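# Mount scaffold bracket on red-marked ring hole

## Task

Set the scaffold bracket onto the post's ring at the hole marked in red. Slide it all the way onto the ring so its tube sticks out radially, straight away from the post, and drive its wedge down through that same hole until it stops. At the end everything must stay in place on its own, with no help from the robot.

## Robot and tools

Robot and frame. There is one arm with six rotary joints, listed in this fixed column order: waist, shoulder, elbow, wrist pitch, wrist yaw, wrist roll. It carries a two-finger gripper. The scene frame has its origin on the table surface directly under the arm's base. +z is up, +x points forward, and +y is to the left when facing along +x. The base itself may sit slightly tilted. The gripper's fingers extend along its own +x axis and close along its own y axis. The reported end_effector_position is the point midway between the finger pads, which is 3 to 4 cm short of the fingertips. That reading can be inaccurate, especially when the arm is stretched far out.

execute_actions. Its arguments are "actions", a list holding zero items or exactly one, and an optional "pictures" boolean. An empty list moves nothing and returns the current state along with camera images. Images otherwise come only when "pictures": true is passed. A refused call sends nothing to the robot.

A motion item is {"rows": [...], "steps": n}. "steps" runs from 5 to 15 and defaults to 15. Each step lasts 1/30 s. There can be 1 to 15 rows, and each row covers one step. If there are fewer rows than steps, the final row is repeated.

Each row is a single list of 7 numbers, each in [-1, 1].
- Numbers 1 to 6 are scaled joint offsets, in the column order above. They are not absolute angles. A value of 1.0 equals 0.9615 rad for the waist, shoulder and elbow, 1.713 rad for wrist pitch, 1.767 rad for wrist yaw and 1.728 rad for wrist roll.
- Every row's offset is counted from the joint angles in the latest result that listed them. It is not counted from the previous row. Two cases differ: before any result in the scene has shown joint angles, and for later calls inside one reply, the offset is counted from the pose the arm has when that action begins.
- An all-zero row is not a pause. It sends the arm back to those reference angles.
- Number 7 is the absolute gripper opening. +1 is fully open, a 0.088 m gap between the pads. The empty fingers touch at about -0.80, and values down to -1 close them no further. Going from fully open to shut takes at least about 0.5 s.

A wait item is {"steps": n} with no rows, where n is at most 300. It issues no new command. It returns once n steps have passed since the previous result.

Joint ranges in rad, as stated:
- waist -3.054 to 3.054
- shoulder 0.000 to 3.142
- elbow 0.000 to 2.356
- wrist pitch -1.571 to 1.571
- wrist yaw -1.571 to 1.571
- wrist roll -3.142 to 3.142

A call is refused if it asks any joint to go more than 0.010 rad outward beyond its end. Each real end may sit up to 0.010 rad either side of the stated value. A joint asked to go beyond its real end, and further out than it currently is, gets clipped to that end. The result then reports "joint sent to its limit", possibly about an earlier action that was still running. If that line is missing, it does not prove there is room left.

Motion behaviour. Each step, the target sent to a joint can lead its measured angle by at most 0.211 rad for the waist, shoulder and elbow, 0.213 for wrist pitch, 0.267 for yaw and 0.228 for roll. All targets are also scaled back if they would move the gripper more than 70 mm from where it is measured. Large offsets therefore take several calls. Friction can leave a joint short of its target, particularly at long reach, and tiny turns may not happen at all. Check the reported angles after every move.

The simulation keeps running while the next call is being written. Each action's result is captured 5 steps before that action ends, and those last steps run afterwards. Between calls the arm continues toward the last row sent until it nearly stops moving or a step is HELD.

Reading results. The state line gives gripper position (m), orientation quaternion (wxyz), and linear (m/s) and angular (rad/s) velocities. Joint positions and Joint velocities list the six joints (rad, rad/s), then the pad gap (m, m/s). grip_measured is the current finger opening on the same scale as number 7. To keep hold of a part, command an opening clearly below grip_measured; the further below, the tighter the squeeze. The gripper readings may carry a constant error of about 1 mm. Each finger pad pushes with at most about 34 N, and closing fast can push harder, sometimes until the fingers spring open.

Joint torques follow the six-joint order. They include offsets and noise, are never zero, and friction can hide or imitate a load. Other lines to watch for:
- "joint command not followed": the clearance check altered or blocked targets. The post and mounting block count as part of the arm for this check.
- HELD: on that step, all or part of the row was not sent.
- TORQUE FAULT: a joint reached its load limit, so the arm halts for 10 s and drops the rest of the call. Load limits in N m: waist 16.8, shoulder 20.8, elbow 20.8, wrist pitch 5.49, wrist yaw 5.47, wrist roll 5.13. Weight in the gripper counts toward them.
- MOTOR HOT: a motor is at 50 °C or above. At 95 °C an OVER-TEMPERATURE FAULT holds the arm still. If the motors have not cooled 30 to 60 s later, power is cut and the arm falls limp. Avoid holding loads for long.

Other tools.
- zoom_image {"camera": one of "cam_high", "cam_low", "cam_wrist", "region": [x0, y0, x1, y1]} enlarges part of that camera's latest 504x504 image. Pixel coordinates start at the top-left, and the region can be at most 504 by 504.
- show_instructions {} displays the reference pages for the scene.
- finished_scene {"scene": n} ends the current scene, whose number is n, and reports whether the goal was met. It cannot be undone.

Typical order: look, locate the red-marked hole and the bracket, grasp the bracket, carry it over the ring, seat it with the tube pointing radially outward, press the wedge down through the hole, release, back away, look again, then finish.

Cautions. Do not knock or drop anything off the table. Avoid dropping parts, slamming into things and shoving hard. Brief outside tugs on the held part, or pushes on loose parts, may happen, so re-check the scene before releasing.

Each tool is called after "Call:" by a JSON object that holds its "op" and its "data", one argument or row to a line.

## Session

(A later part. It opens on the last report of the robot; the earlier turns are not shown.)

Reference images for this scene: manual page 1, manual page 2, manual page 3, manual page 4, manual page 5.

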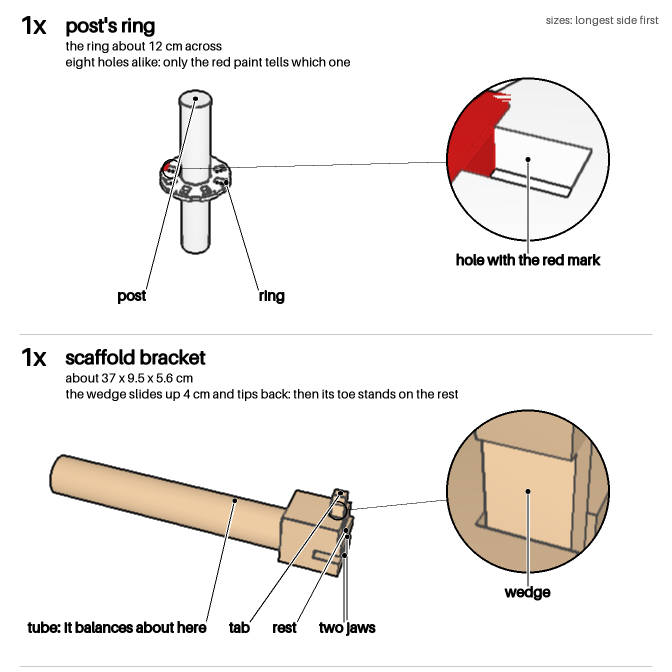

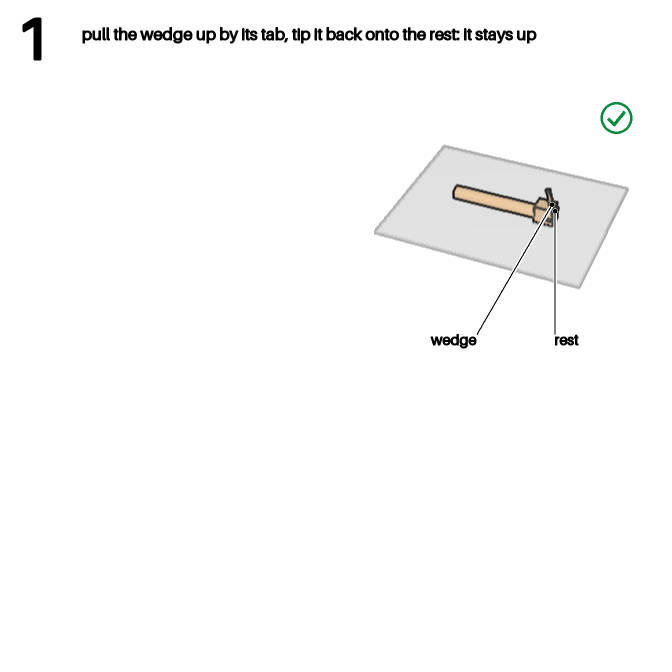

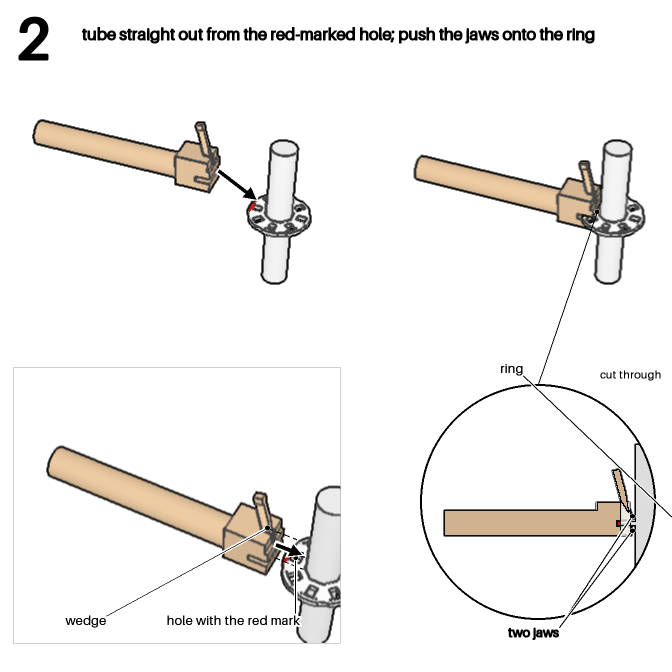

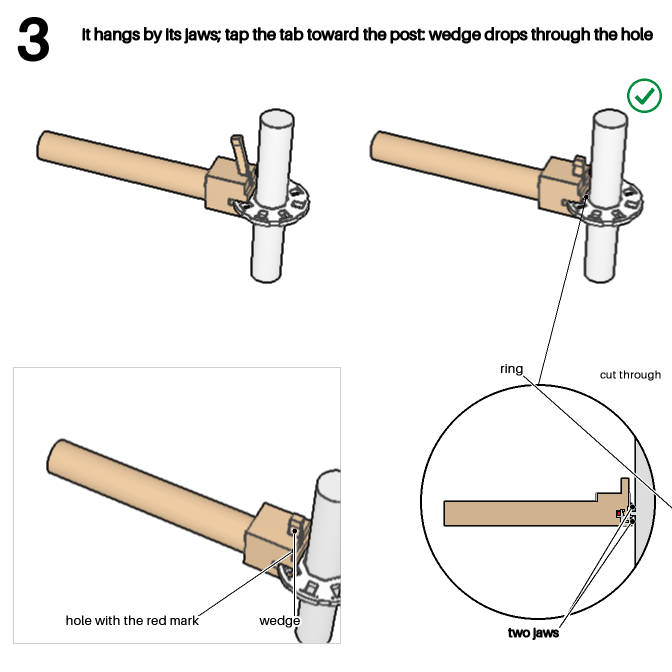

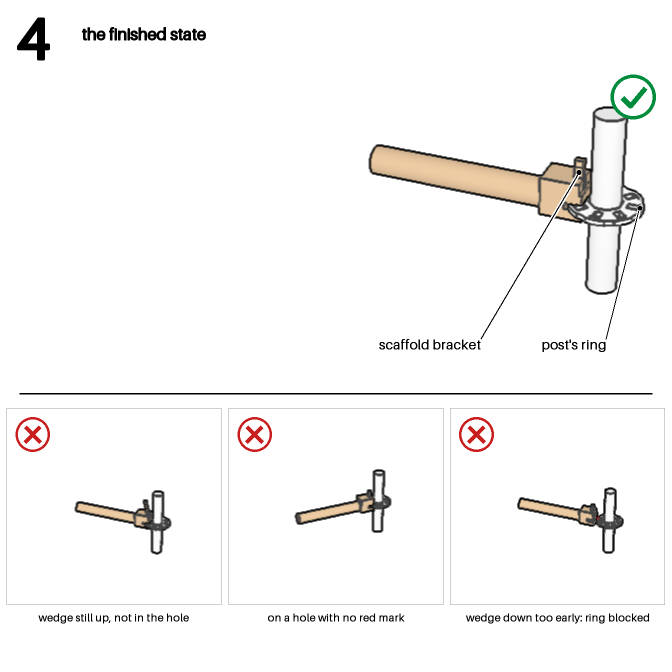

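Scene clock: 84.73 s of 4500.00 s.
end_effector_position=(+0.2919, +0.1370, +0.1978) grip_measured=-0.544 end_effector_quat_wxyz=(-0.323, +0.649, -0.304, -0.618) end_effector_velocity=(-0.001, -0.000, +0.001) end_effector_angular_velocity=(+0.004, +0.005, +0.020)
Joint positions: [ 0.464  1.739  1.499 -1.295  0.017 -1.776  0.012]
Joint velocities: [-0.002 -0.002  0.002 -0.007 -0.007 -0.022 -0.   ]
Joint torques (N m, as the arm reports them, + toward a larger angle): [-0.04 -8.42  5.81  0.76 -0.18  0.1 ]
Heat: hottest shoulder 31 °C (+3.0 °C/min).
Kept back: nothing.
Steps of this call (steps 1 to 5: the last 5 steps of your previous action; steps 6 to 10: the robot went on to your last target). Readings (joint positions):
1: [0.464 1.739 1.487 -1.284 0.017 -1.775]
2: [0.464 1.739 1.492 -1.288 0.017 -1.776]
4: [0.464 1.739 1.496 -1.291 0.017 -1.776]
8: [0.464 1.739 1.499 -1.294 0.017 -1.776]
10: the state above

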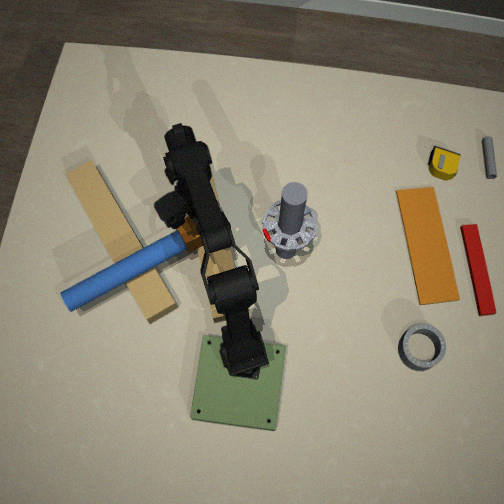

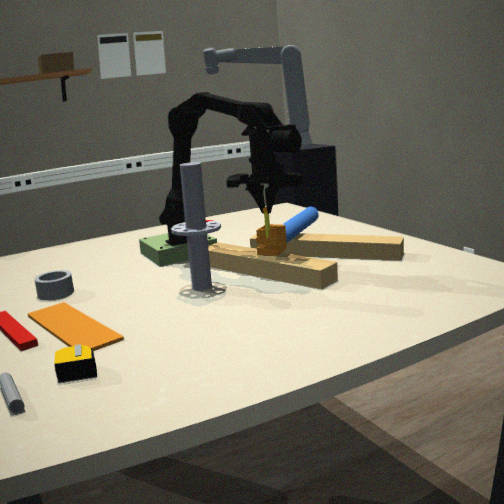

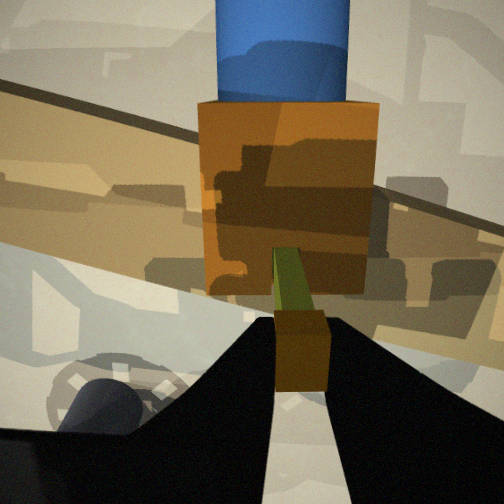

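Call:
{"op": "execute_actions", "data": {
  "actions": [
    {"rows": [[0.021,0.001,0.006,-0.002,0.016,0.012,-0.9],[0.041,0.002,0.006,-0.002,0.032,0.023,-0.9],[0.062,0.003,0.002,-0.001,0.049,0.035,-0.9],[0.083,0.004,-0.003,0,0.065,0.046,-0.9],[0.104,0.005,-0.009,0.001,0.081,0.058,-0.9],[0.124,0.006,-0.015,0.002,0.097,0.069,-0.9],[0.145,0.007,-0.021,0.003,0.113,0.081,-0.9],[0.166,0.008,-0.027,0.004,0.13,0.092,-0.9],[0.187,0.009,-0.033,0.005,0.146,0.104,-0.9],[0.207,0.01,-0.039,0.006,0.162,0.115,-0.9],[0.228,0.011,-0.045,0.007,0.178,0.127,-0.9],[0.249,0.012,-0.051,0.008,0.194,0.138,-0.9],[0.27,0.013,-0.056,0.009,0.211,0.15,-0.9],[0.29,0.014,-0.061,0.011,0.227,0.161,-0.9],[0.311,0.015,-0.066,0.012,0.243,0.173,-0.9]],"steps":15}
  ]
}}

Call:
{"op": "execute_actions", "data": {
  "actions": [
    {"steps":20}
  ],
  "pictures": true
}}

Call:
{"op": "zoom_image", "data": {
  "camera": "cam_low",
  "region": [220, 180, 340, 280]
}}

Scene clock: 86.10 s of 4500.00 s.
end_effector_position=(+0.2848, +0.1488, +0.1981) grip_measured=-0.542 end_effector_quat_wxyz=(-0.284, +0.707, -0.344, -0.549) end_effector_velocity=(-0.034, +0.042, -0.012) end_effector_angular_velocity=(-0.700, -0.495, -0.045)
Joint positions: [ 0.606  1.739  1.485 -1.293  0.234 -1.629  0.012]
Joint velocities: [ 0.564  0.002 -0.164  0.051  0.872  0.593 -0.   ]
Joint torques (N m, as the arm reports them, + toward a larger angle): [ 1.02 -6.59  3.75  0.86  0.08  0.13]
Heat: hottest shoulder 31 °C (+2.0 °C/min).
Steps of this call (steps 1 to 30: the robot went on to your last target; step 31: nothing new was sent; steps 32 to 41: the first 10 steps of this action). Readings (joint positions):
32: [0.465 1.739 1.500 -1.295 0.020 -1.774]
33: [0.472 1.739 1.500 -1.296 0.030 -1.766]
35: [0.499 1.739 1.500 -1.297 0.069 -1.736]
39: [0.569 1.739 1.494 -1.297 0.175 -1.671]
41: the state above

Scene clock: 86.77 s of 4500.00 s.
end_effector_position=(+0.2743, +0.1655, +0.1967) grip_measured=-0.543 end_effector_quat_wxyz=(-0.252, +0.764, -0.360, -0.473) end_effector_velocity=(-0.003, -0.002, -0.002) end_effector_angular_velocity=(-0.005, +0.016, +0.004)
Joint positions: [ 0.758  1.743  1.445 -1.278  0.438 -1.482  0.012]
Joint velocities: [-0.002 -0.002 -0.007 -0.007 -0.007 -0.007 -0.   ]
Joint torques (N m, as the arm reports them, + toward a larger angle): [ 0.33 -6.43  3.78  0.76  0.56  0.12]
Heat: hottest shoulder 31 °C (+2.0 °C/min).
Kept back: nothing.
Steps of this call (steps 1 to 5: the last 5 steps of your previous action; steps 6 to 20: the robot went on to your last target). Readings (joint positions):
1: [0.625 1.739 1.480 -1.291 0.263 -1.609]
2: [0.644 1.739 1.475 -1.290 0.291 -1.590]
4: [0.684 1.739 1.464 -1.287 0.347 -1.550]
8: [0.746 1.742 1.449 -1.279 0.420 -1.496]
20: the state above

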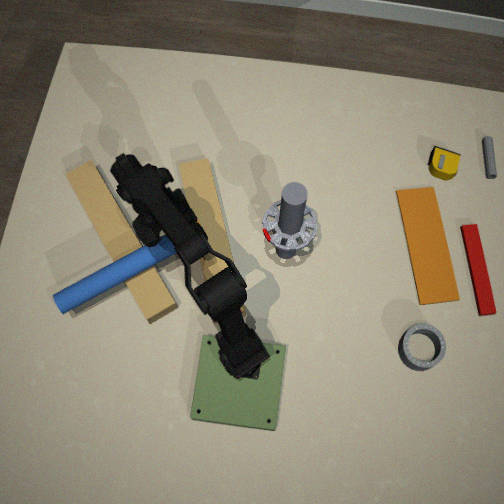

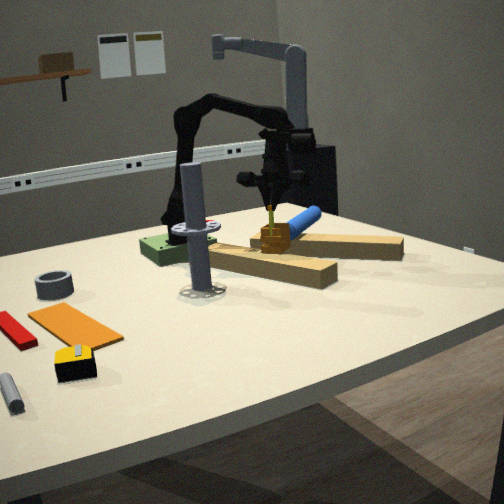

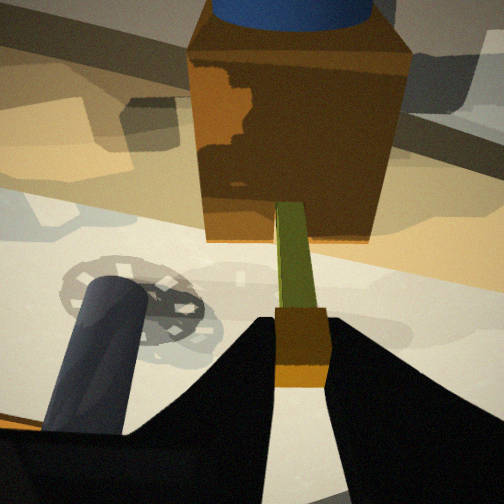

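Region (220, 180, 340, 280) of cam_low's 504x504 image, scaled by 4.200, with more detail than that image has.

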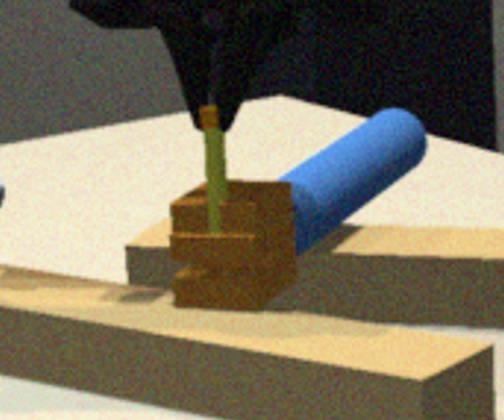

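Call:
{"op": "execute_actions", "data": {
  "actions": [
    {"rows": [[0,0.0005,-0.006,0.004,0,0,-0.9],[0,0.001,-0.012,0.008,0,0,-0.9],[0,0.0015,-0.018,0.011,0,0,-0.9],[0,0.002,-0.024,0.014,0,0,-0.9],[0,0.002,-0.03,0.018,0,0,-0.9]],"steps":15}
  ]
}}

Call:
{"op": "execute_actions", "data": {
  "actions": [
    {"steps":8}
  ],
  "pictures": true
}}

Call:
{"op": "zoom_image", "data": {
  "camera": "cam_low",
  "region": [220, 180, 340, 280]
}}

Scene clock: 87.50 s of 4500.00 s.
end_effector_position=(+0.2745, +0.1652, +0.1944) grip_measured=-0.543 end_effector_quat_wxyz=(-0.253, +0.765, -0.360, -0.471) end_effector_velocity=(+0.000, -0.002, -0.006) end_effector_angular_velocity=(-0.009, -0.001, +0.004)
Joint positions: [ 0.759  1.741  1.432 -1.265  0.441 -1.481  0.012]
Joint velocities: [-0.002 -0.002 -0.027  0.022  0.007 -0.007  0.   ]
Joint torques (N m, as the arm reports them, + toward a larger angle): [-0.06 -7.14  3.35  1.52  0.09 -0.02]
Heat: hottest shoulder 31 °C (+2.0 °C/min).
Steps of this call (steps 1 to 12: the robot went on to your last target; steps 13 to 22: the first 10 steps of this action). Readings (joint positions):
13: [0.759 1.743 1.445 -1.278 0.439 -1.481]
14: [0.759 1.743 1.444 -1.278 0.439 -1.481]
16: [0.759 1.743 1.441 -1.276 0.439 -1.481]
20: [0.759 1.741 1.434 -1.267 0.441 -1.481]
22: the state above

Scene clock: 87.77 s of 4500.00 s.
end_effector_position=(+0.2751, +0.1657, +0.1925) grip_measured=-0.543 end_effector_quat_wxyz=(-0.254, +0.766, -0.358, -0.470) end_effector_velocity=(-0.002, -0.001, -0.000) end_effector_angular_velocity=(-0.002, +0.013, +0.004)
Joint positions: [ 0.759  1.741  1.425 -1.253  0.442 -1.483  0.012]
Joint velocities: [-0.002 -0.002 -0.002 -0.007 -0.007 -0.007 -0.   ]
Joint torques (N m, as the arm reports them, + toward a larger angle): [-0.12 -7.19  3.81  0.82  0.04  0.03]
Heat: hottest shoulder 31 °C (+2.0 °C/min).
Kept back: nothing.
Steps of this call (steps 1 to 5: the last 5 steps of your previous action; steps 6 to 8: the robot went on to your last target). Readings (joint positions):
1: [0.759 1.741 1.431 -1.263 0.441 -1.482]
2: [0.759 1.741 1.429 -1.257 0.441 -1.483]
4: [0.759 1.741 1.425 -1.253 0.442 -1.483]
8: the state above

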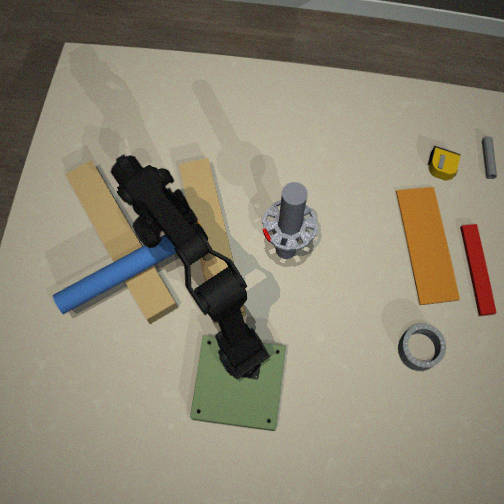

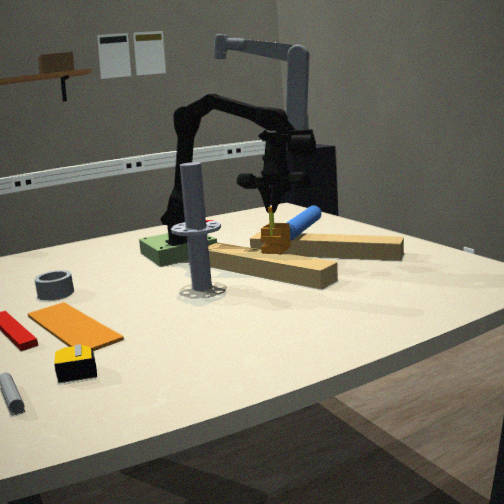

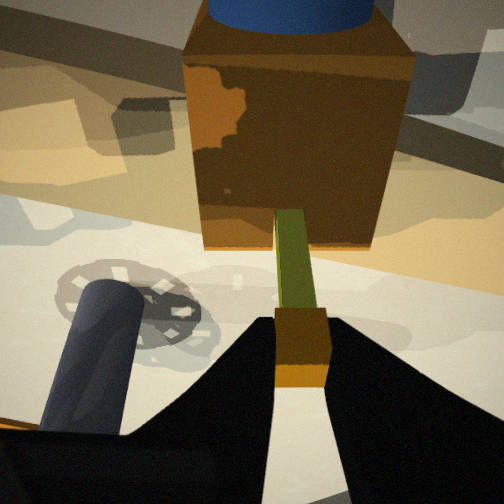

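Region (220, 180, 340, 280) of cam_low's 504x504 image, scaled by 4.200, with more detail than that image has.

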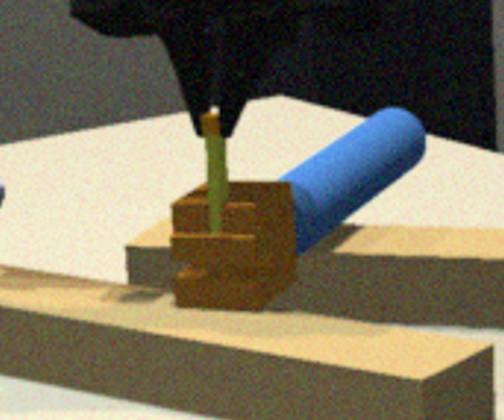

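Call:
{"op": "execute_actions", "data": {
  "actions": [
    {"rows": [[0,0,0,0,0,0,-0.7],[0,0,0,0,0,0,-0.6],[0,0,0,0,0,0,-0.56],[0,0,0,0,0,0,-0.54],[0,0,0,0,0,0,-0.52],[0,0,0,0,0,0,-0.5],[0,0,0,0,0,0,-0.48],[0,0,0,0,0,0,-0.45],[0,0,0,0,0,0,-0.42],[0,0,0,0,0,0,-0.4],[0,0,0,0,0,0,-0.35],[0,0,0,0,0,0,-0.3]],"steps":15}
  ]
}}

Call:
{"op": "execute_actions", "data": {
  "actions": [
    {"steps":10}
  ],
  "pictures": true
}}

Call:
{"op": "zoom_image", "data": {
  "camera": "cam_low",
  "region": [220, 180, 340, 280]
}}

Scene clock: 88.33 s of 4500.00 s.
end_effector_position=(+0.2751, +0.1656, +0.1924) grip_measured=-0.466 end_effector_quat_wxyz=(-0.254, +0.766, -0.358, -0.470) end_effector_velocity=(-0.003, +0.000, -0.001) end_effector_angular_velocity=(+0.009, +0.023, +0.004)
Joint positions: [ 0.759  1.741  1.424 -1.253  0.442 -1.483  0.016]
Joint velocities: [-0.002 -0.002 -0.002 -0.007 -0.022 -0.007  0.04 ]
Joint torques (N m, as the arm reports them, + toward a larger angle): [-0.13 -7.65  4.57  0.51  0.21 -0.03]
Heat: hottest shoulder 31 °C (+2.0 °C/min).
Steps of this call (steps 1 to 7: the robot went on to your last target; steps 8 to 17: the first 10 steps of this action). Readings (joint positions):
8: [0.759 1.741 1.424 -1.253 0.442 -1.483]
9: [0.759 1.741 1.424 -1.253 0.442 -1.483]
11: [0.759 1.741 1.424 -1.253 0.442 -1.483]
15: [0.759 1.741 1.424 -1.253 0.442 -1.483]
17: the state above

Scene clock: 88.67 s of 4500.00 s.
end_effector_position=(+0.2751, +0.1656, +0.1924) grip_measured=-0.305 end_effector_quat_wxyz=(-0.254, +0.766, -0.358, -0.470) end_effector_velocity=(-0.003, -0.005, +0.002) end_effector_angular_velocity=(-0.019, +0.010, +0.004)
Joint positions: [ 0.759  1.741  1.424 -1.253  0.442 -1.483  0.024]
Joint velocities: [-0.002 -0.007 -0.002 -0.022  0.007 -0.007  0.002]
Joint torques (N m, as the arm reports them, + toward a larger angle): [-0.12 -7.66  4.53  0.49  0.2  -0.02]
Heat: hottest shoulder 31 °C (+2.0 °C/min).
Kept back: nothing.
Steps of this call (steps 1 to 5: the last 5 steps of your previous action; steps 6 to 10: the robot went on to your last target). Readings (joint positions):
1: [0.759 1.741 1.424 -1.253 0.442 -1.483]
2: [0.759 1.741 1.424 -1.253 0.442 -1.483]
4: [0.759 1.741 1.424 -1.253 0.442 -1.483]
8: [0.759 1.741 1.424 -1.253 0.442 -1.483]
10: the state above

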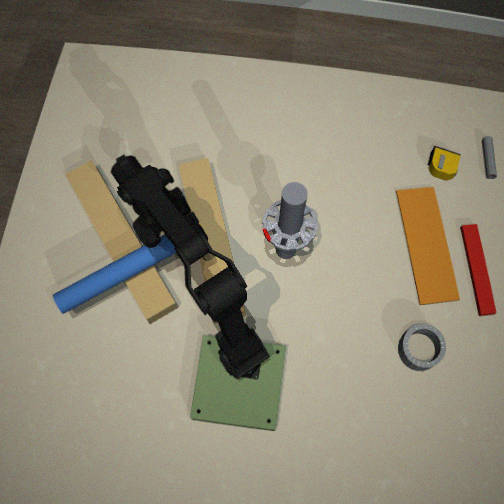

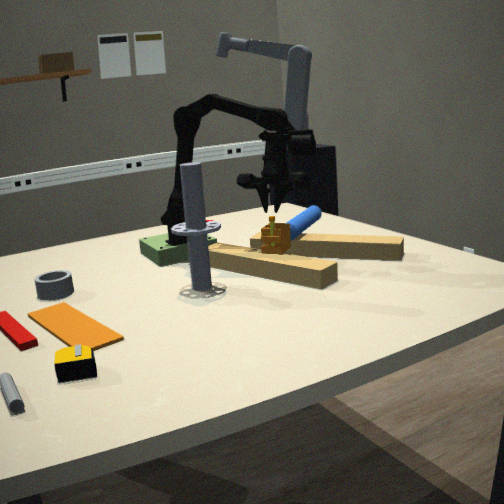

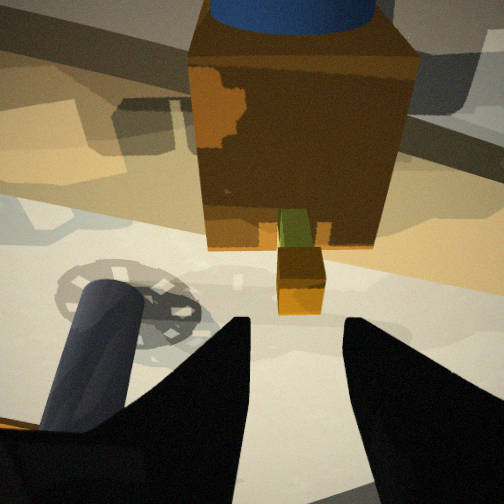

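Region (220, 180, 340, 280) of cam_low's 504x504 image, scaled by 4.200, with more detail than that image has.

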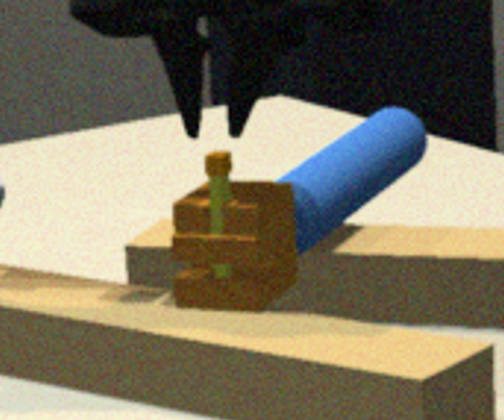

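Call:
{"op": "execute_actions", "data": {
  "actions": [
    {"rows": [[-0.261,-0.004,0.098,-0.041,-0.242,-0.14,-0.2]],"steps":15}
  ]
}}

Call:
{"op": "execute_actions", "data": {
  "actions": [
    {"steps":18}
  ],
  "pictures": true
}}

Scene clock: 89.40 s of 4500.00 s.
end_effector_position=(+0.2847, +0.1458, +0.2001) grip_measured=-0.203 end_effector_quat_wxyz=(-0.323, +0.648, -0.316, -0.613) end_effector_velocity=(-0.032, +0.036, -0.001) end_effector_angular_velocity=(+0.159, +0.146, +0.135)
Joint positions: [ 0.505  1.74   1.511 -1.318  0.033 -1.716  0.029]
Joint velocities: [ 0.046 -0.002 -0.002 -0.051 -0.212 -0.081  0.001]
Joint torques (N m, as the arm reports them, + toward a larger angle): [ 0.13 -8.01  5.34  0.29 -0.26 -0.04]
Heat: hottest shoulder 31 °C (+2.0 °C/min).
Steps of this call (steps 1 to 12: the robot went on to your last target; steps 13 to 22: the first 10 steps of this action). Readings (joint positions):
13: [0.742 1.741 1.438 -1.266 0.378 -1.535]
14: [0.696 1.744 1.457 -1.285 0.291 -1.595]
16: [0.588 1.744 1.488 -1.300 0.158 -1.662]
20: [0.503 1.740 1.510 -1.316 0.053 -1.709]
22: the state above

Scene clock: 90.00 s of 4500.00 s.
end_effector_position=(+0.2830, +0.1483, +0.2003) grip_measured=-0.200 end_effector_quat_wxyz=(-0.323, +0.645, -0.310, -0.619) end_effector_velocity=(-0.003, +0.001, -0.001) end_effector_angular_velocity=(+0.001, +0.014, -0.005)
Joint positions: [ 0.507  1.74   1.511 -1.32   0.017 -1.723  0.029]
Joint velocities: [ 0.002  0.002 -0.002 -0.007 -0.007  0.007 -0.   ]
Joint torques (N m, as the arm reports them, + toward a larger angle): [-0.02 -7.99  5.29  0.25 -0.26 -0.07]
Heat: hottest shoulder 31 °C (+2.0 °C/min).
Kept back: nothing.
Steps of this call (steps 1 to 5: the last 5 steps of your previous action; steps 6 to 18: the robot went on to your last target). Readings (joint positions):
1: [0.506 1.740 1.511 -1.319 0.028 -1.718]
2: [0.507 1.740 1.511 -1.319 0.024 -1.720]
4: [0.507 1.740 1.511 -1.320 0.021 -1.722]
8: [0.507 1.740 1.511 -1.320 0.018 -1.723]
18: the state above

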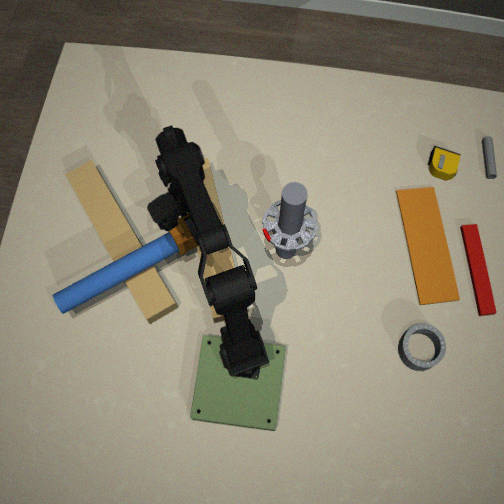

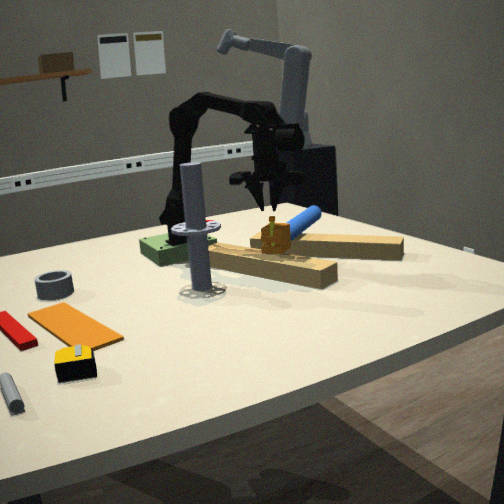

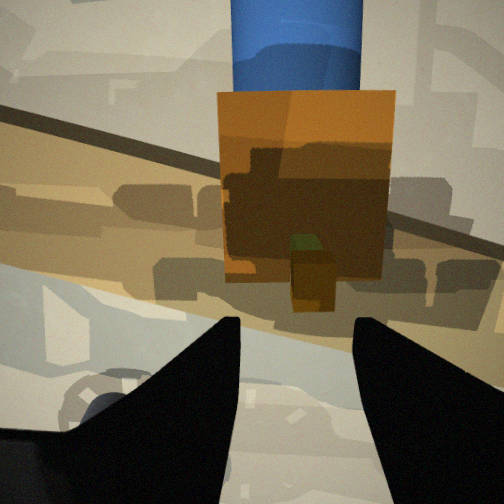

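Call:
{"op": "execute_actions", "data": {
  "actions": [
    {"rows": [[0.02,0.012,-0.01,0.01,0,0.011,-0.25],[0.038,0.025,-0.025,0.025,0,0.021,-0.25],[0.038,0.025,-0.04,0.038,0,0.021,-0.25],[0.038,0.025,-0.054,0.05,0,0.021,-0.25]],"steps":15}
  ]
}}

Call:
{"op": "execute_actions", "data": {
  "actions": [
    {"steps":8}
  ],
  "pictures": true
}}

Scene clock: 90.83 s of 4500.00 s.
end_effector_position=(+0.2846, +0.1623, +0.1838) grip_measured=-0.249 end_effector_quat_wxyz=(-0.327, +0.648, -0.305, -0.617) end_effector_velocity=(+0.001, -0.002, -0.011) end_effector_angular_velocity=(-0.010, +0.003, -0.010)
Joint positions: [ 0.543  1.759  1.467 -1.242  0.017 -1.69   0.027]
Joint velocities: [-0.002  0.007 -0.037  0.037  0.007  0.007 -0.001]
Joint torques (N m, as the arm reports them, + toward a larger angle): [ 0.06 -7.34  4.1   0.77 -0.13  0.08]
Heat: hottest shoulder 31 °C (+2.0 °C/min).
Steps of this call (steps 1 to 15: the robot went on to your last target; steps 16 to 25: the first 10 steps of this action). Readings (joint positions):
16: [0.508 1.740 1.511 -1.320 0.017 -1.721]
17: [0.512 1.741 1.509 -1.313 0.017 -1.713]
19: [0.528 1.743 1.497 -1.276 0.017 -1.700]
23: [0.543 1.756 1.472 -1.247 0.017 -1.691]
25: the state above

Scene clock: 91.10 s of 4500.00 s.
end_effector_position=(+0.2853, +0.1628, +0.1835) grip_measured=-0.250 end_effector_quat_wxyz=(-0.328, +0.648, -0.304, -0.616) end_effector_velocity=(-0.000, +0.002, +0.000) end_effector_angular_velocity=(+0.010, -0.003, +0.010)
Joint positions: [ 0.543  1.759  1.467 -1.238  0.017 -1.689  0.027]
Joint velocities: [ 0.002 -0.002 -0.002  0.007 -0.007 -0.007 -0.   ]
Joint torques (N m, as the arm reports them, + toward a larger angle): [ 0.04 -7.21  3.98  0.76 -0.12  0.05]
Heat: hottest shoulder 31 °C (+2.0 °C/min).
Kept back: nothing.
Steps of this call (steps 1 to 5: the last 5 steps of your previous action; steps 6 to 8: the robot went on to your last target). Readings (joint positions):
1: [0.543 1.759 1.467 -1.241 0.017 -1.689]
2: [0.543 1.759 1.467 -1.239 0.017 -1.689]
4: [0.543 1.759 1.467 -1.238 0.017 -1.689]
8: the state above

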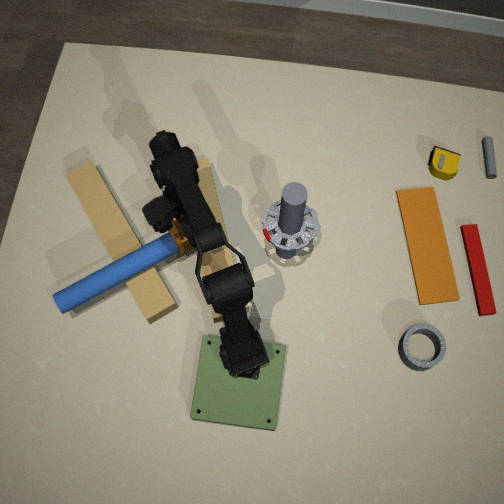

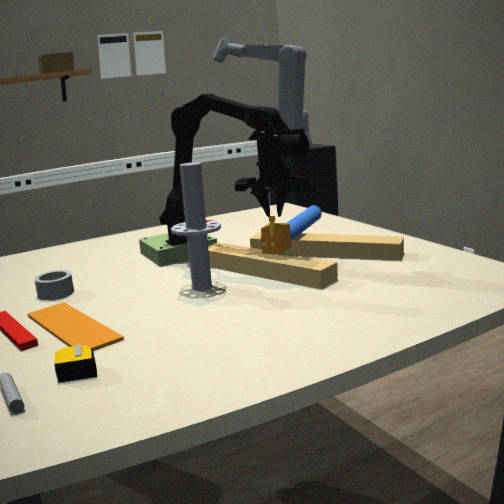

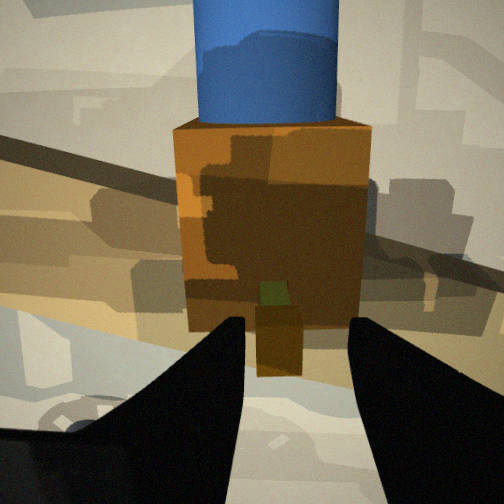

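Call:
{"op": "execute_actions", "data": {
  "actions": [
    {"rows": [[0,-0.01,-0.012,0.002,0,0,-0.25],[0,-0.02,-0.024,0.004,0,0,-0.25],[0,-0.02,-0.035,0.01,0,0,-0.25],[0,-0.02,-0.045,0.017,0,0,-0.25],[0,-0.02,-0.055,0.024,0,0,-0.25],[0,-0.02,-0.065,0.03,0,0,-0.25],[0,-0.02,-0.076,0.036,0,0,-0.25]],"steps":15}
  ]
}}

Call:
{"op": "execute_actions", "data": {
  "actions": [
    {"steps":8}
  ],
  "pictures": true
}}

Scene clock: 91.80 s of 4500.00 s.
end_effector_position=(+0.2826, +0.1612, +0.1721) grip_measured=-0.250 end_effector_quat_wxyz=(-0.329, +0.649, -0.303, -0.615) end_effector_velocity=(-0.016, -0.009, -0.031) end_effector_angular_velocity=(-0.030, +0.065, +0.005)
Joint positions: [ 0.543  1.747  1.407 -1.187  0.017 -1.689  0.027]
Joint velocities: [-0.002 -0.002 -0.125  0.051 -0.007 -0.007 -0.   ]
Joint torques (N m, as the arm reports them, + toward a larger angle): [-0.13 -8.62  4.21  0.83 -0.12  0.  ]
Heat: hottest shoulder 32 °C (+3.0 °C/min).
Steps of this call (steps 1 to 11: the robot went on to your last target; steps 12 to 21: the first 10 steps of this action). Readings (joint positions):
12: [0.543 1.759 1.467 -1.237 0.017 -1.689]
13: [0.543 1.757 1.464 -1.235 0.017 -1.689]
15: [0.543 1.752 1.452 -1.227 0.017 -1.689]
19: [0.543 1.747 1.418 -1.194 0.017 -1.689]
21: the state above

Scene clock: 92.07 s of 4500.00 s.
end_effector_position=(+0.2830, +0.1614, +0.1710) grip_measured=-0.250 end_effector_quat_wxyz=(-0.330, +0.649, -0.302, -0.615) end_effector_velocity=(-0.001, +0.002, -0.001) end_effector_angular_velocity=(+0.006, +0.001, +0.025)
Joint positions: [ 0.543  1.747  1.402 -1.179  0.017 -1.689  0.027]
Joint velocities: [ 0.002 -0.002 -0.007  0.007 -0.007 -0.022 -0.   ]
Joint torques (N m, as the arm reports them, + toward a larger angle): [-0.04 -8.68  3.8   0.76 -0.14 -0.01]
Heat: hottest shoulder 32 °C (+3.0 °C/min).
Kept back: nothing.
Steps of this call (steps 1 to 5: the last 5 steps of your previous action; steps 6 to 8: the robot went on to your last target). Readings (joint positions):
1: [0.543 1.747 1.404 -1.185 0.017 -1.689]
2: [0.543 1.747 1.403 -1.183 0.017 -1.689]
4: [0.543 1.747 1.403 -1.180 0.017 -1.689]
8: the state above

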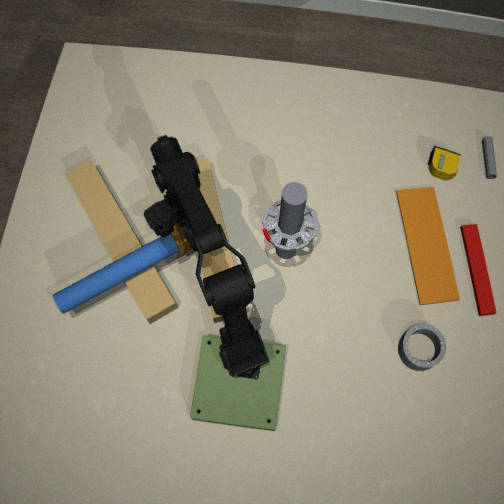

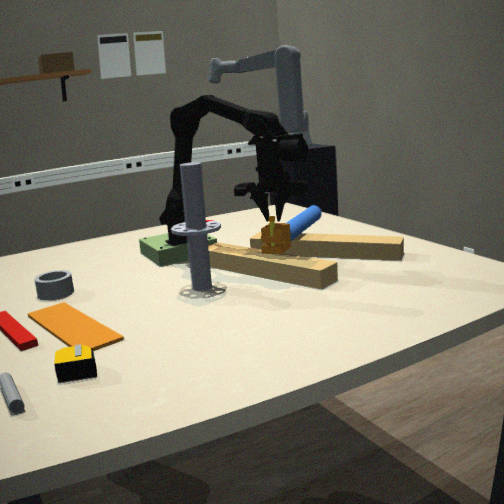

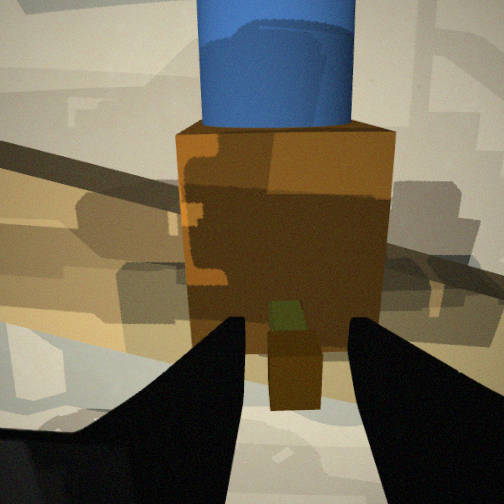

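Good. Close, then lift high.

Call:
{"op": "execute_actions", "data": {
  "actions": [
    {"rows": [[0,0,0,0,0,0,-0.45],[0,0,0,0,0,0,-0.6],[0,0,0,0,0,0,-0.75],[0,0,0,0,0,0,-0.9]],"steps":12}
  ]
}}

Call:
{"op": "execute_actions", "data": {
  "actions": [
    {"rows": [[0,-0.001,0.015,-0.003,0,0,-0.9],[0,-0.001,0.03,-0.01,0,0,-0.9],[0,-0.002,0.045,-0.018,0,0,-0.9],[0,-0.002,0.06,-0.027,0,0,-0.9],[0,-0.003,0.075,-0.036,0,0,-0.9],[0,-0.003,0.09,-0.045,0,0,-0.9],[0,-0.004,0.105,-0.054,0,0,-0.9],[0,-0.004,0.12,-0.063,0,0,-0.9],[0,-0.005,0.135,-0.072,0,0,-0.9],[0,-0.005,0.15,-0.081,0,0,-0.9],[0,-0.006,0.165,-0.09,0,0,-0.9],[0,-0.006,0.175,-0.097,0,0,-0.9]],"steps":15}
  ]
}}

Call:
{"op": "execute_actions", "data": {
  "actions": [
    {"steps":12}
  ],
  "pictures": true
}}

Call:
{"op": "zoom_image", "data": {
  "camera": "cam_low",
  "region": [220, 180, 340, 280]
}}

Scene clock: 92.70 s of 4500.00 s.
end_effector_position=(+0.2826, +0.1609, +0.1709) grip_measured=-0.544 end_effector_quat_wxyz=(-0.328, +0.650, -0.303, -0.615) end_effector_velocity=(-0.003, +0.001, -0.000) end_effector_angular_velocity=(+0.015, +0.017, +0.006)
Joint positions: [ 0.543  1.747  1.402 -1.182  0.019 -1.691  0.012]
Joint velocities: [-0.002 -0.002 -0.002 -0.007 -0.022 -0.007 -0.   ]
Joint torques (N m, as the arm reports them, + toward a larger angle): [-0.04 -7.77  4.63  0.8  -0.17  0.06]
Heat: hottest shoulder 32 °C (+3.0 °C/min).
Steps of this call (steps 1 to 12: the robot went on to your last target; steps 13 to 19: the first 7 steps of this action). Readings (joint positions):
13: [0.543 1.747 1.402 -1.179 0.017 -1.689]
14: [0.543 1.747 1.402 -1.179 0.017 -1.689]
16: [0.543 1.747 1.402 -1.181 0.018 -1.690]
19: the state above

Scene clock: 93.20 s of 4500.00 s.
end_effector_position=(+0.2821, +0.1607, +0.1951) grip_measured=-0.544 end_effector_quat_wxyz=(-0.326, +0.648, -0.305, -0.617) end_effector_velocity=(-0.009, -0.005, +0.106) end_effector_angular_velocity=(-0.014, +0.040, -0.009)
Joint positions: [ 0.543  1.747  1.499 -1.286  0.019 -1.692  0.012]
Joint velocities: [-0.002 -0.002  0.418 -0.462 -0.007  0.007  0.   ]
Joint torques (N m, as the arm reports them, + toward a larger angle): [-0.05 -8.32  5.78  0.57 -0.13  0.02]
Heat: hottest shoulder 32 °C (+3.0 °C/min).
Steps of this call (steps 1 to 5: the last 5 steps of your previous action; steps 6 to 15: the first 10 steps of this action, its rows measured from where the robot was after step 5). Readings (joint positions):
5: [0.543 1.747 1.402 -1.183 0.019 -1.691]
6: [0.543 1.747 1.402 -1.183 0.019 -1.691]
7: [0.543 1.747 1.405 -1.185 0.019 -1.691]
9: [0.543 1.747 1.419 -1.201 0.019 -1.691]
13: [0.543 1.747 1.472 -1.258 0.019 -1.692]
15: the state above

Scene clock: 93.60 s of 4500.00 s.
end_effector_position=(+0.2813, +0.1603, +0.2104) grip_measured=-0.545 end_effector_quat_wxyz=(-0.325, +0.648, -0.305, -0.617) end_effector_velocity=(-0.000, +0.000, +0.003) end_effector_angular_velocity=(+0.006, +0.001, +0.020)
Joint positions: [ 0.543  1.747  1.559 -1.347  0.019 -1.693  0.012]
Joint velocities: [-0.002 -0.002  0.007 -0.007 -0.007 -0.022  0.   ]
Joint torques (N m, as the arm reports them, + toward a larger angle): [-0.08 -8.38  5.65  0.48 -0.15  0.02]
Heat: hottest shoulder 32 °C (+3.0 °C/min).
Kept back: nothing.
Steps of this call (steps 1 to 5: the last 5 steps of your previous action; steps 6 to 12: the robot went on to your last target). Readings (joint positions):
1: [0.543 1.747 1.513 -1.301 0.019 -1.692]
2: [0.543 1.747 1.527 -1.315 0.019 -1.692]
4: [0.543 1.747 1.547 -1.336 0.019 -1.693]
8: [0.543 1.747 1.557 -1.344 0.019 -1.693]
12: the state above

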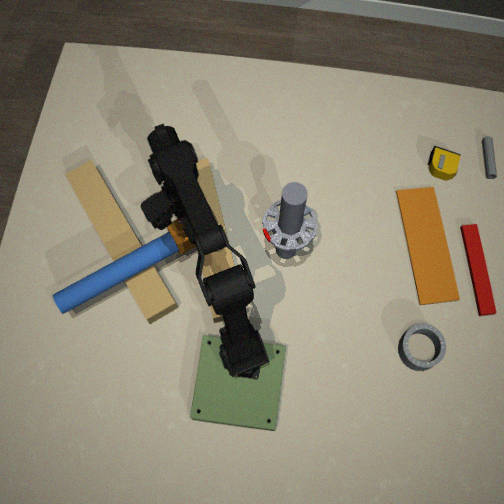

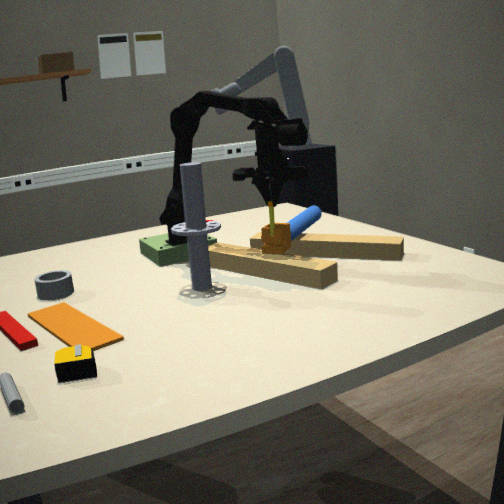

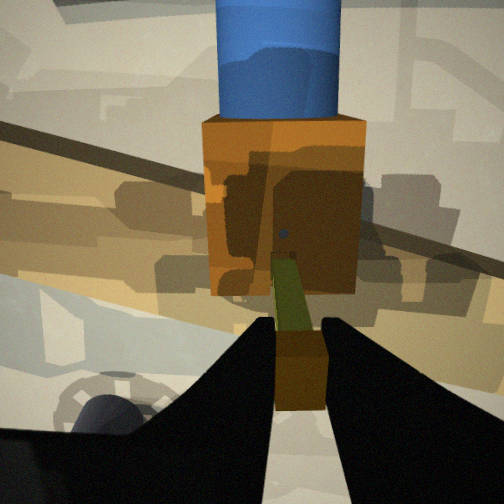

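Region (220, 180, 340, 280) of cam_low's 504x504 image, scaled by 4.200, with more detail than that image has.

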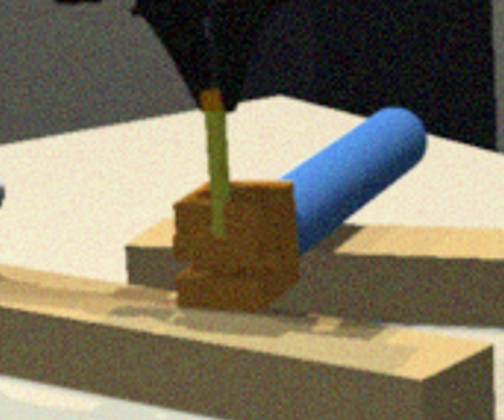

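Call:
{"op": "execute_actions", "data": {
  "actions": [
    {"rows": [[0.016,0.0015,0,0,0.012,0.009,-0.9],[0.032,0.003,-0.002,0,0.023,0.018,-0.9],[0.048,0.0045,-0.004,0,0.035,0.027,-0.9],[0.064,0.006,-0.006,0.001,0.046,0.035,-0.9],[0.08,0.0075,-0.008,0.001,0.058,0.044,-0.9],[0.096,0.009,-0.01,0.001,0.07,0.053,-0.9],[0.112,0.0105,-0.012,0.001,0.081,0.062,-0.9],[0.127,0.012,-0.014,0.002,0.093,0.071,-0.9],[0.143,0.014,-0.016,0.002,0.104,0.08,-0.9],[0.159,0.0155,-0.018,0.002,0.116,0.089,-0.9],[0.175,0.017,-0.02,0.002,0.128,0.098,-0.9],[0.191,0.0185,-0.022,0.003,0.139,0.106,-0.9],[0.207,0.02,-0.023,0.003,0.151,0.115,-0.9],[0.223,0.0215,-0.024,0.003,0.162,0.124,-0.9],[0.239,0.023,-0.025,0.003,0.174,0.133,-0.9]],"steps":15}
  ]
}}

Call:
{"op": "execute_actions", "data": {
  "actions": [
    {"steps":18}
  ],
  "pictures": true
}}

Call:
{"op": "zoom_image", "data": {
  "camera": "cam_low",
  "region": [220, 180, 340, 280]
}}

Scene clock: 94.47 s of 4500.00 s.
end_effector_position=(+0.2740, +0.1718, +0.2083) grip_measured=-0.545 end_effector_quat_wxyz=(-0.298, +0.690, -0.333, -0.569) end_effector_velocity=(-0.031, +0.047, -0.018) end_effector_angular_velocity=(-0.476, -0.314, -0.037)
Joint positions: [ 0.655  1.754  1.551 -1.348  0.172 -1.578  0.012]
Joint velocities: [ 0.437  0.056 -0.061  0.007  0.579  0.462 -0.   ]
Joint torques (N m, as the arm reports them, + toward a larger angle): [ 0.43 -7.17  4.27  0.71  0.14  0.06]
Heat: hottest shoulder 32 °C (+3.0 °C/min).
Steps of this call (steps 1 to 16: the robot went on to your last target; steps 17 to 26: the first 10 steps of this action). Readings (joint positions):
17: [0.544 1.747 1.559 -1.349 0.020 -1.693]
18: [0.548 1.747 1.559 -1.349 0.027 -1.687]
20: [0.569 1.747 1.559 -1.349 0.056 -1.665]
24: [0.626 1.751 1.555 -1.349 0.132 -1.607]
26: the state above

Scene clock: 95.07 s of 4500.00 s.
end_effector_position=(+0.2659, +0.1852, +0.2082) grip_measured=-0.545 end_effector_quat_wxyz=(-0.274, +0.733, -0.346, -0.517) end_effector_velocity=(-0.002, -0.001, -0.000) end_effector_angular_velocity=(-0.001, +0.012, +0.005)
Joint positions: [ 0.768  1.762  1.54  -1.347  0.318 -1.471  0.012]
Joint velocities: [-0.002 -0.002 -0.002 -0.007 -0.007 -0.007 -0.   ]
Joint torques (N m, as the arm reports them, + toward a larger angle): [ 0.27 -6.99  4.19  0.83  0.44  0.24]
Heat: hottest shoulder 32 °C (+3.0 °C/min).
Kept back: nothing.
Steps of this call (steps 1 to 5: the last 5 steps of your previous action; steps 6 to 18: the robot went on to your last target). Readings (joint positions):
1: [0.670 1.755 1.549 -1.348 0.192 -1.563]
2: [0.685 1.757 1.547 -1.347 0.212 -1.548]
4: [0.715 1.760 1.542 -1.347 0.253 -1.519]
8: [0.759 1.762 1.541 -1.347 0.304 -1.482]
18: the state above

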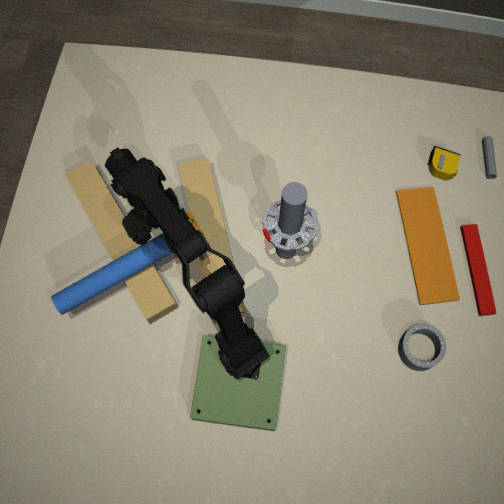

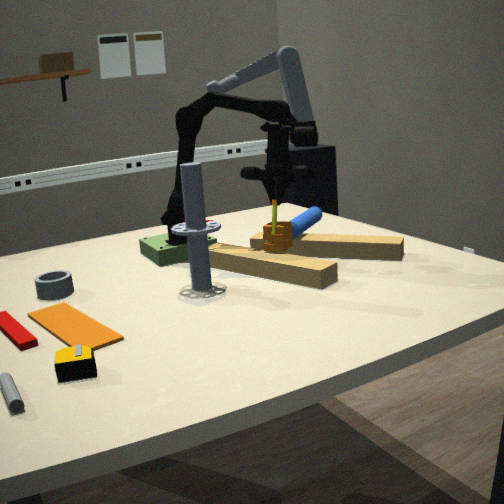

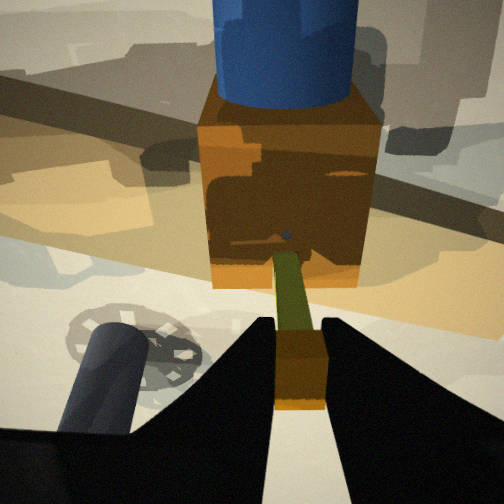

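Region (220, 180, 340, 280) of cam_low's 504x504 image, scaled by 4.200, with more detail than that image has.

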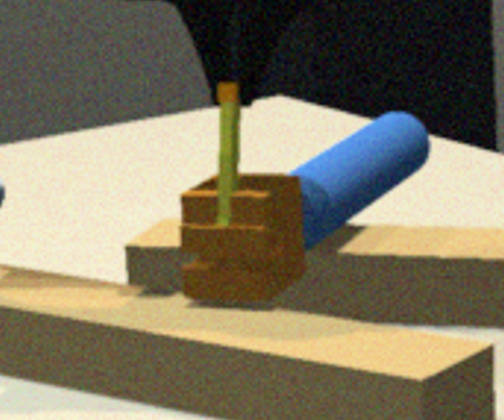

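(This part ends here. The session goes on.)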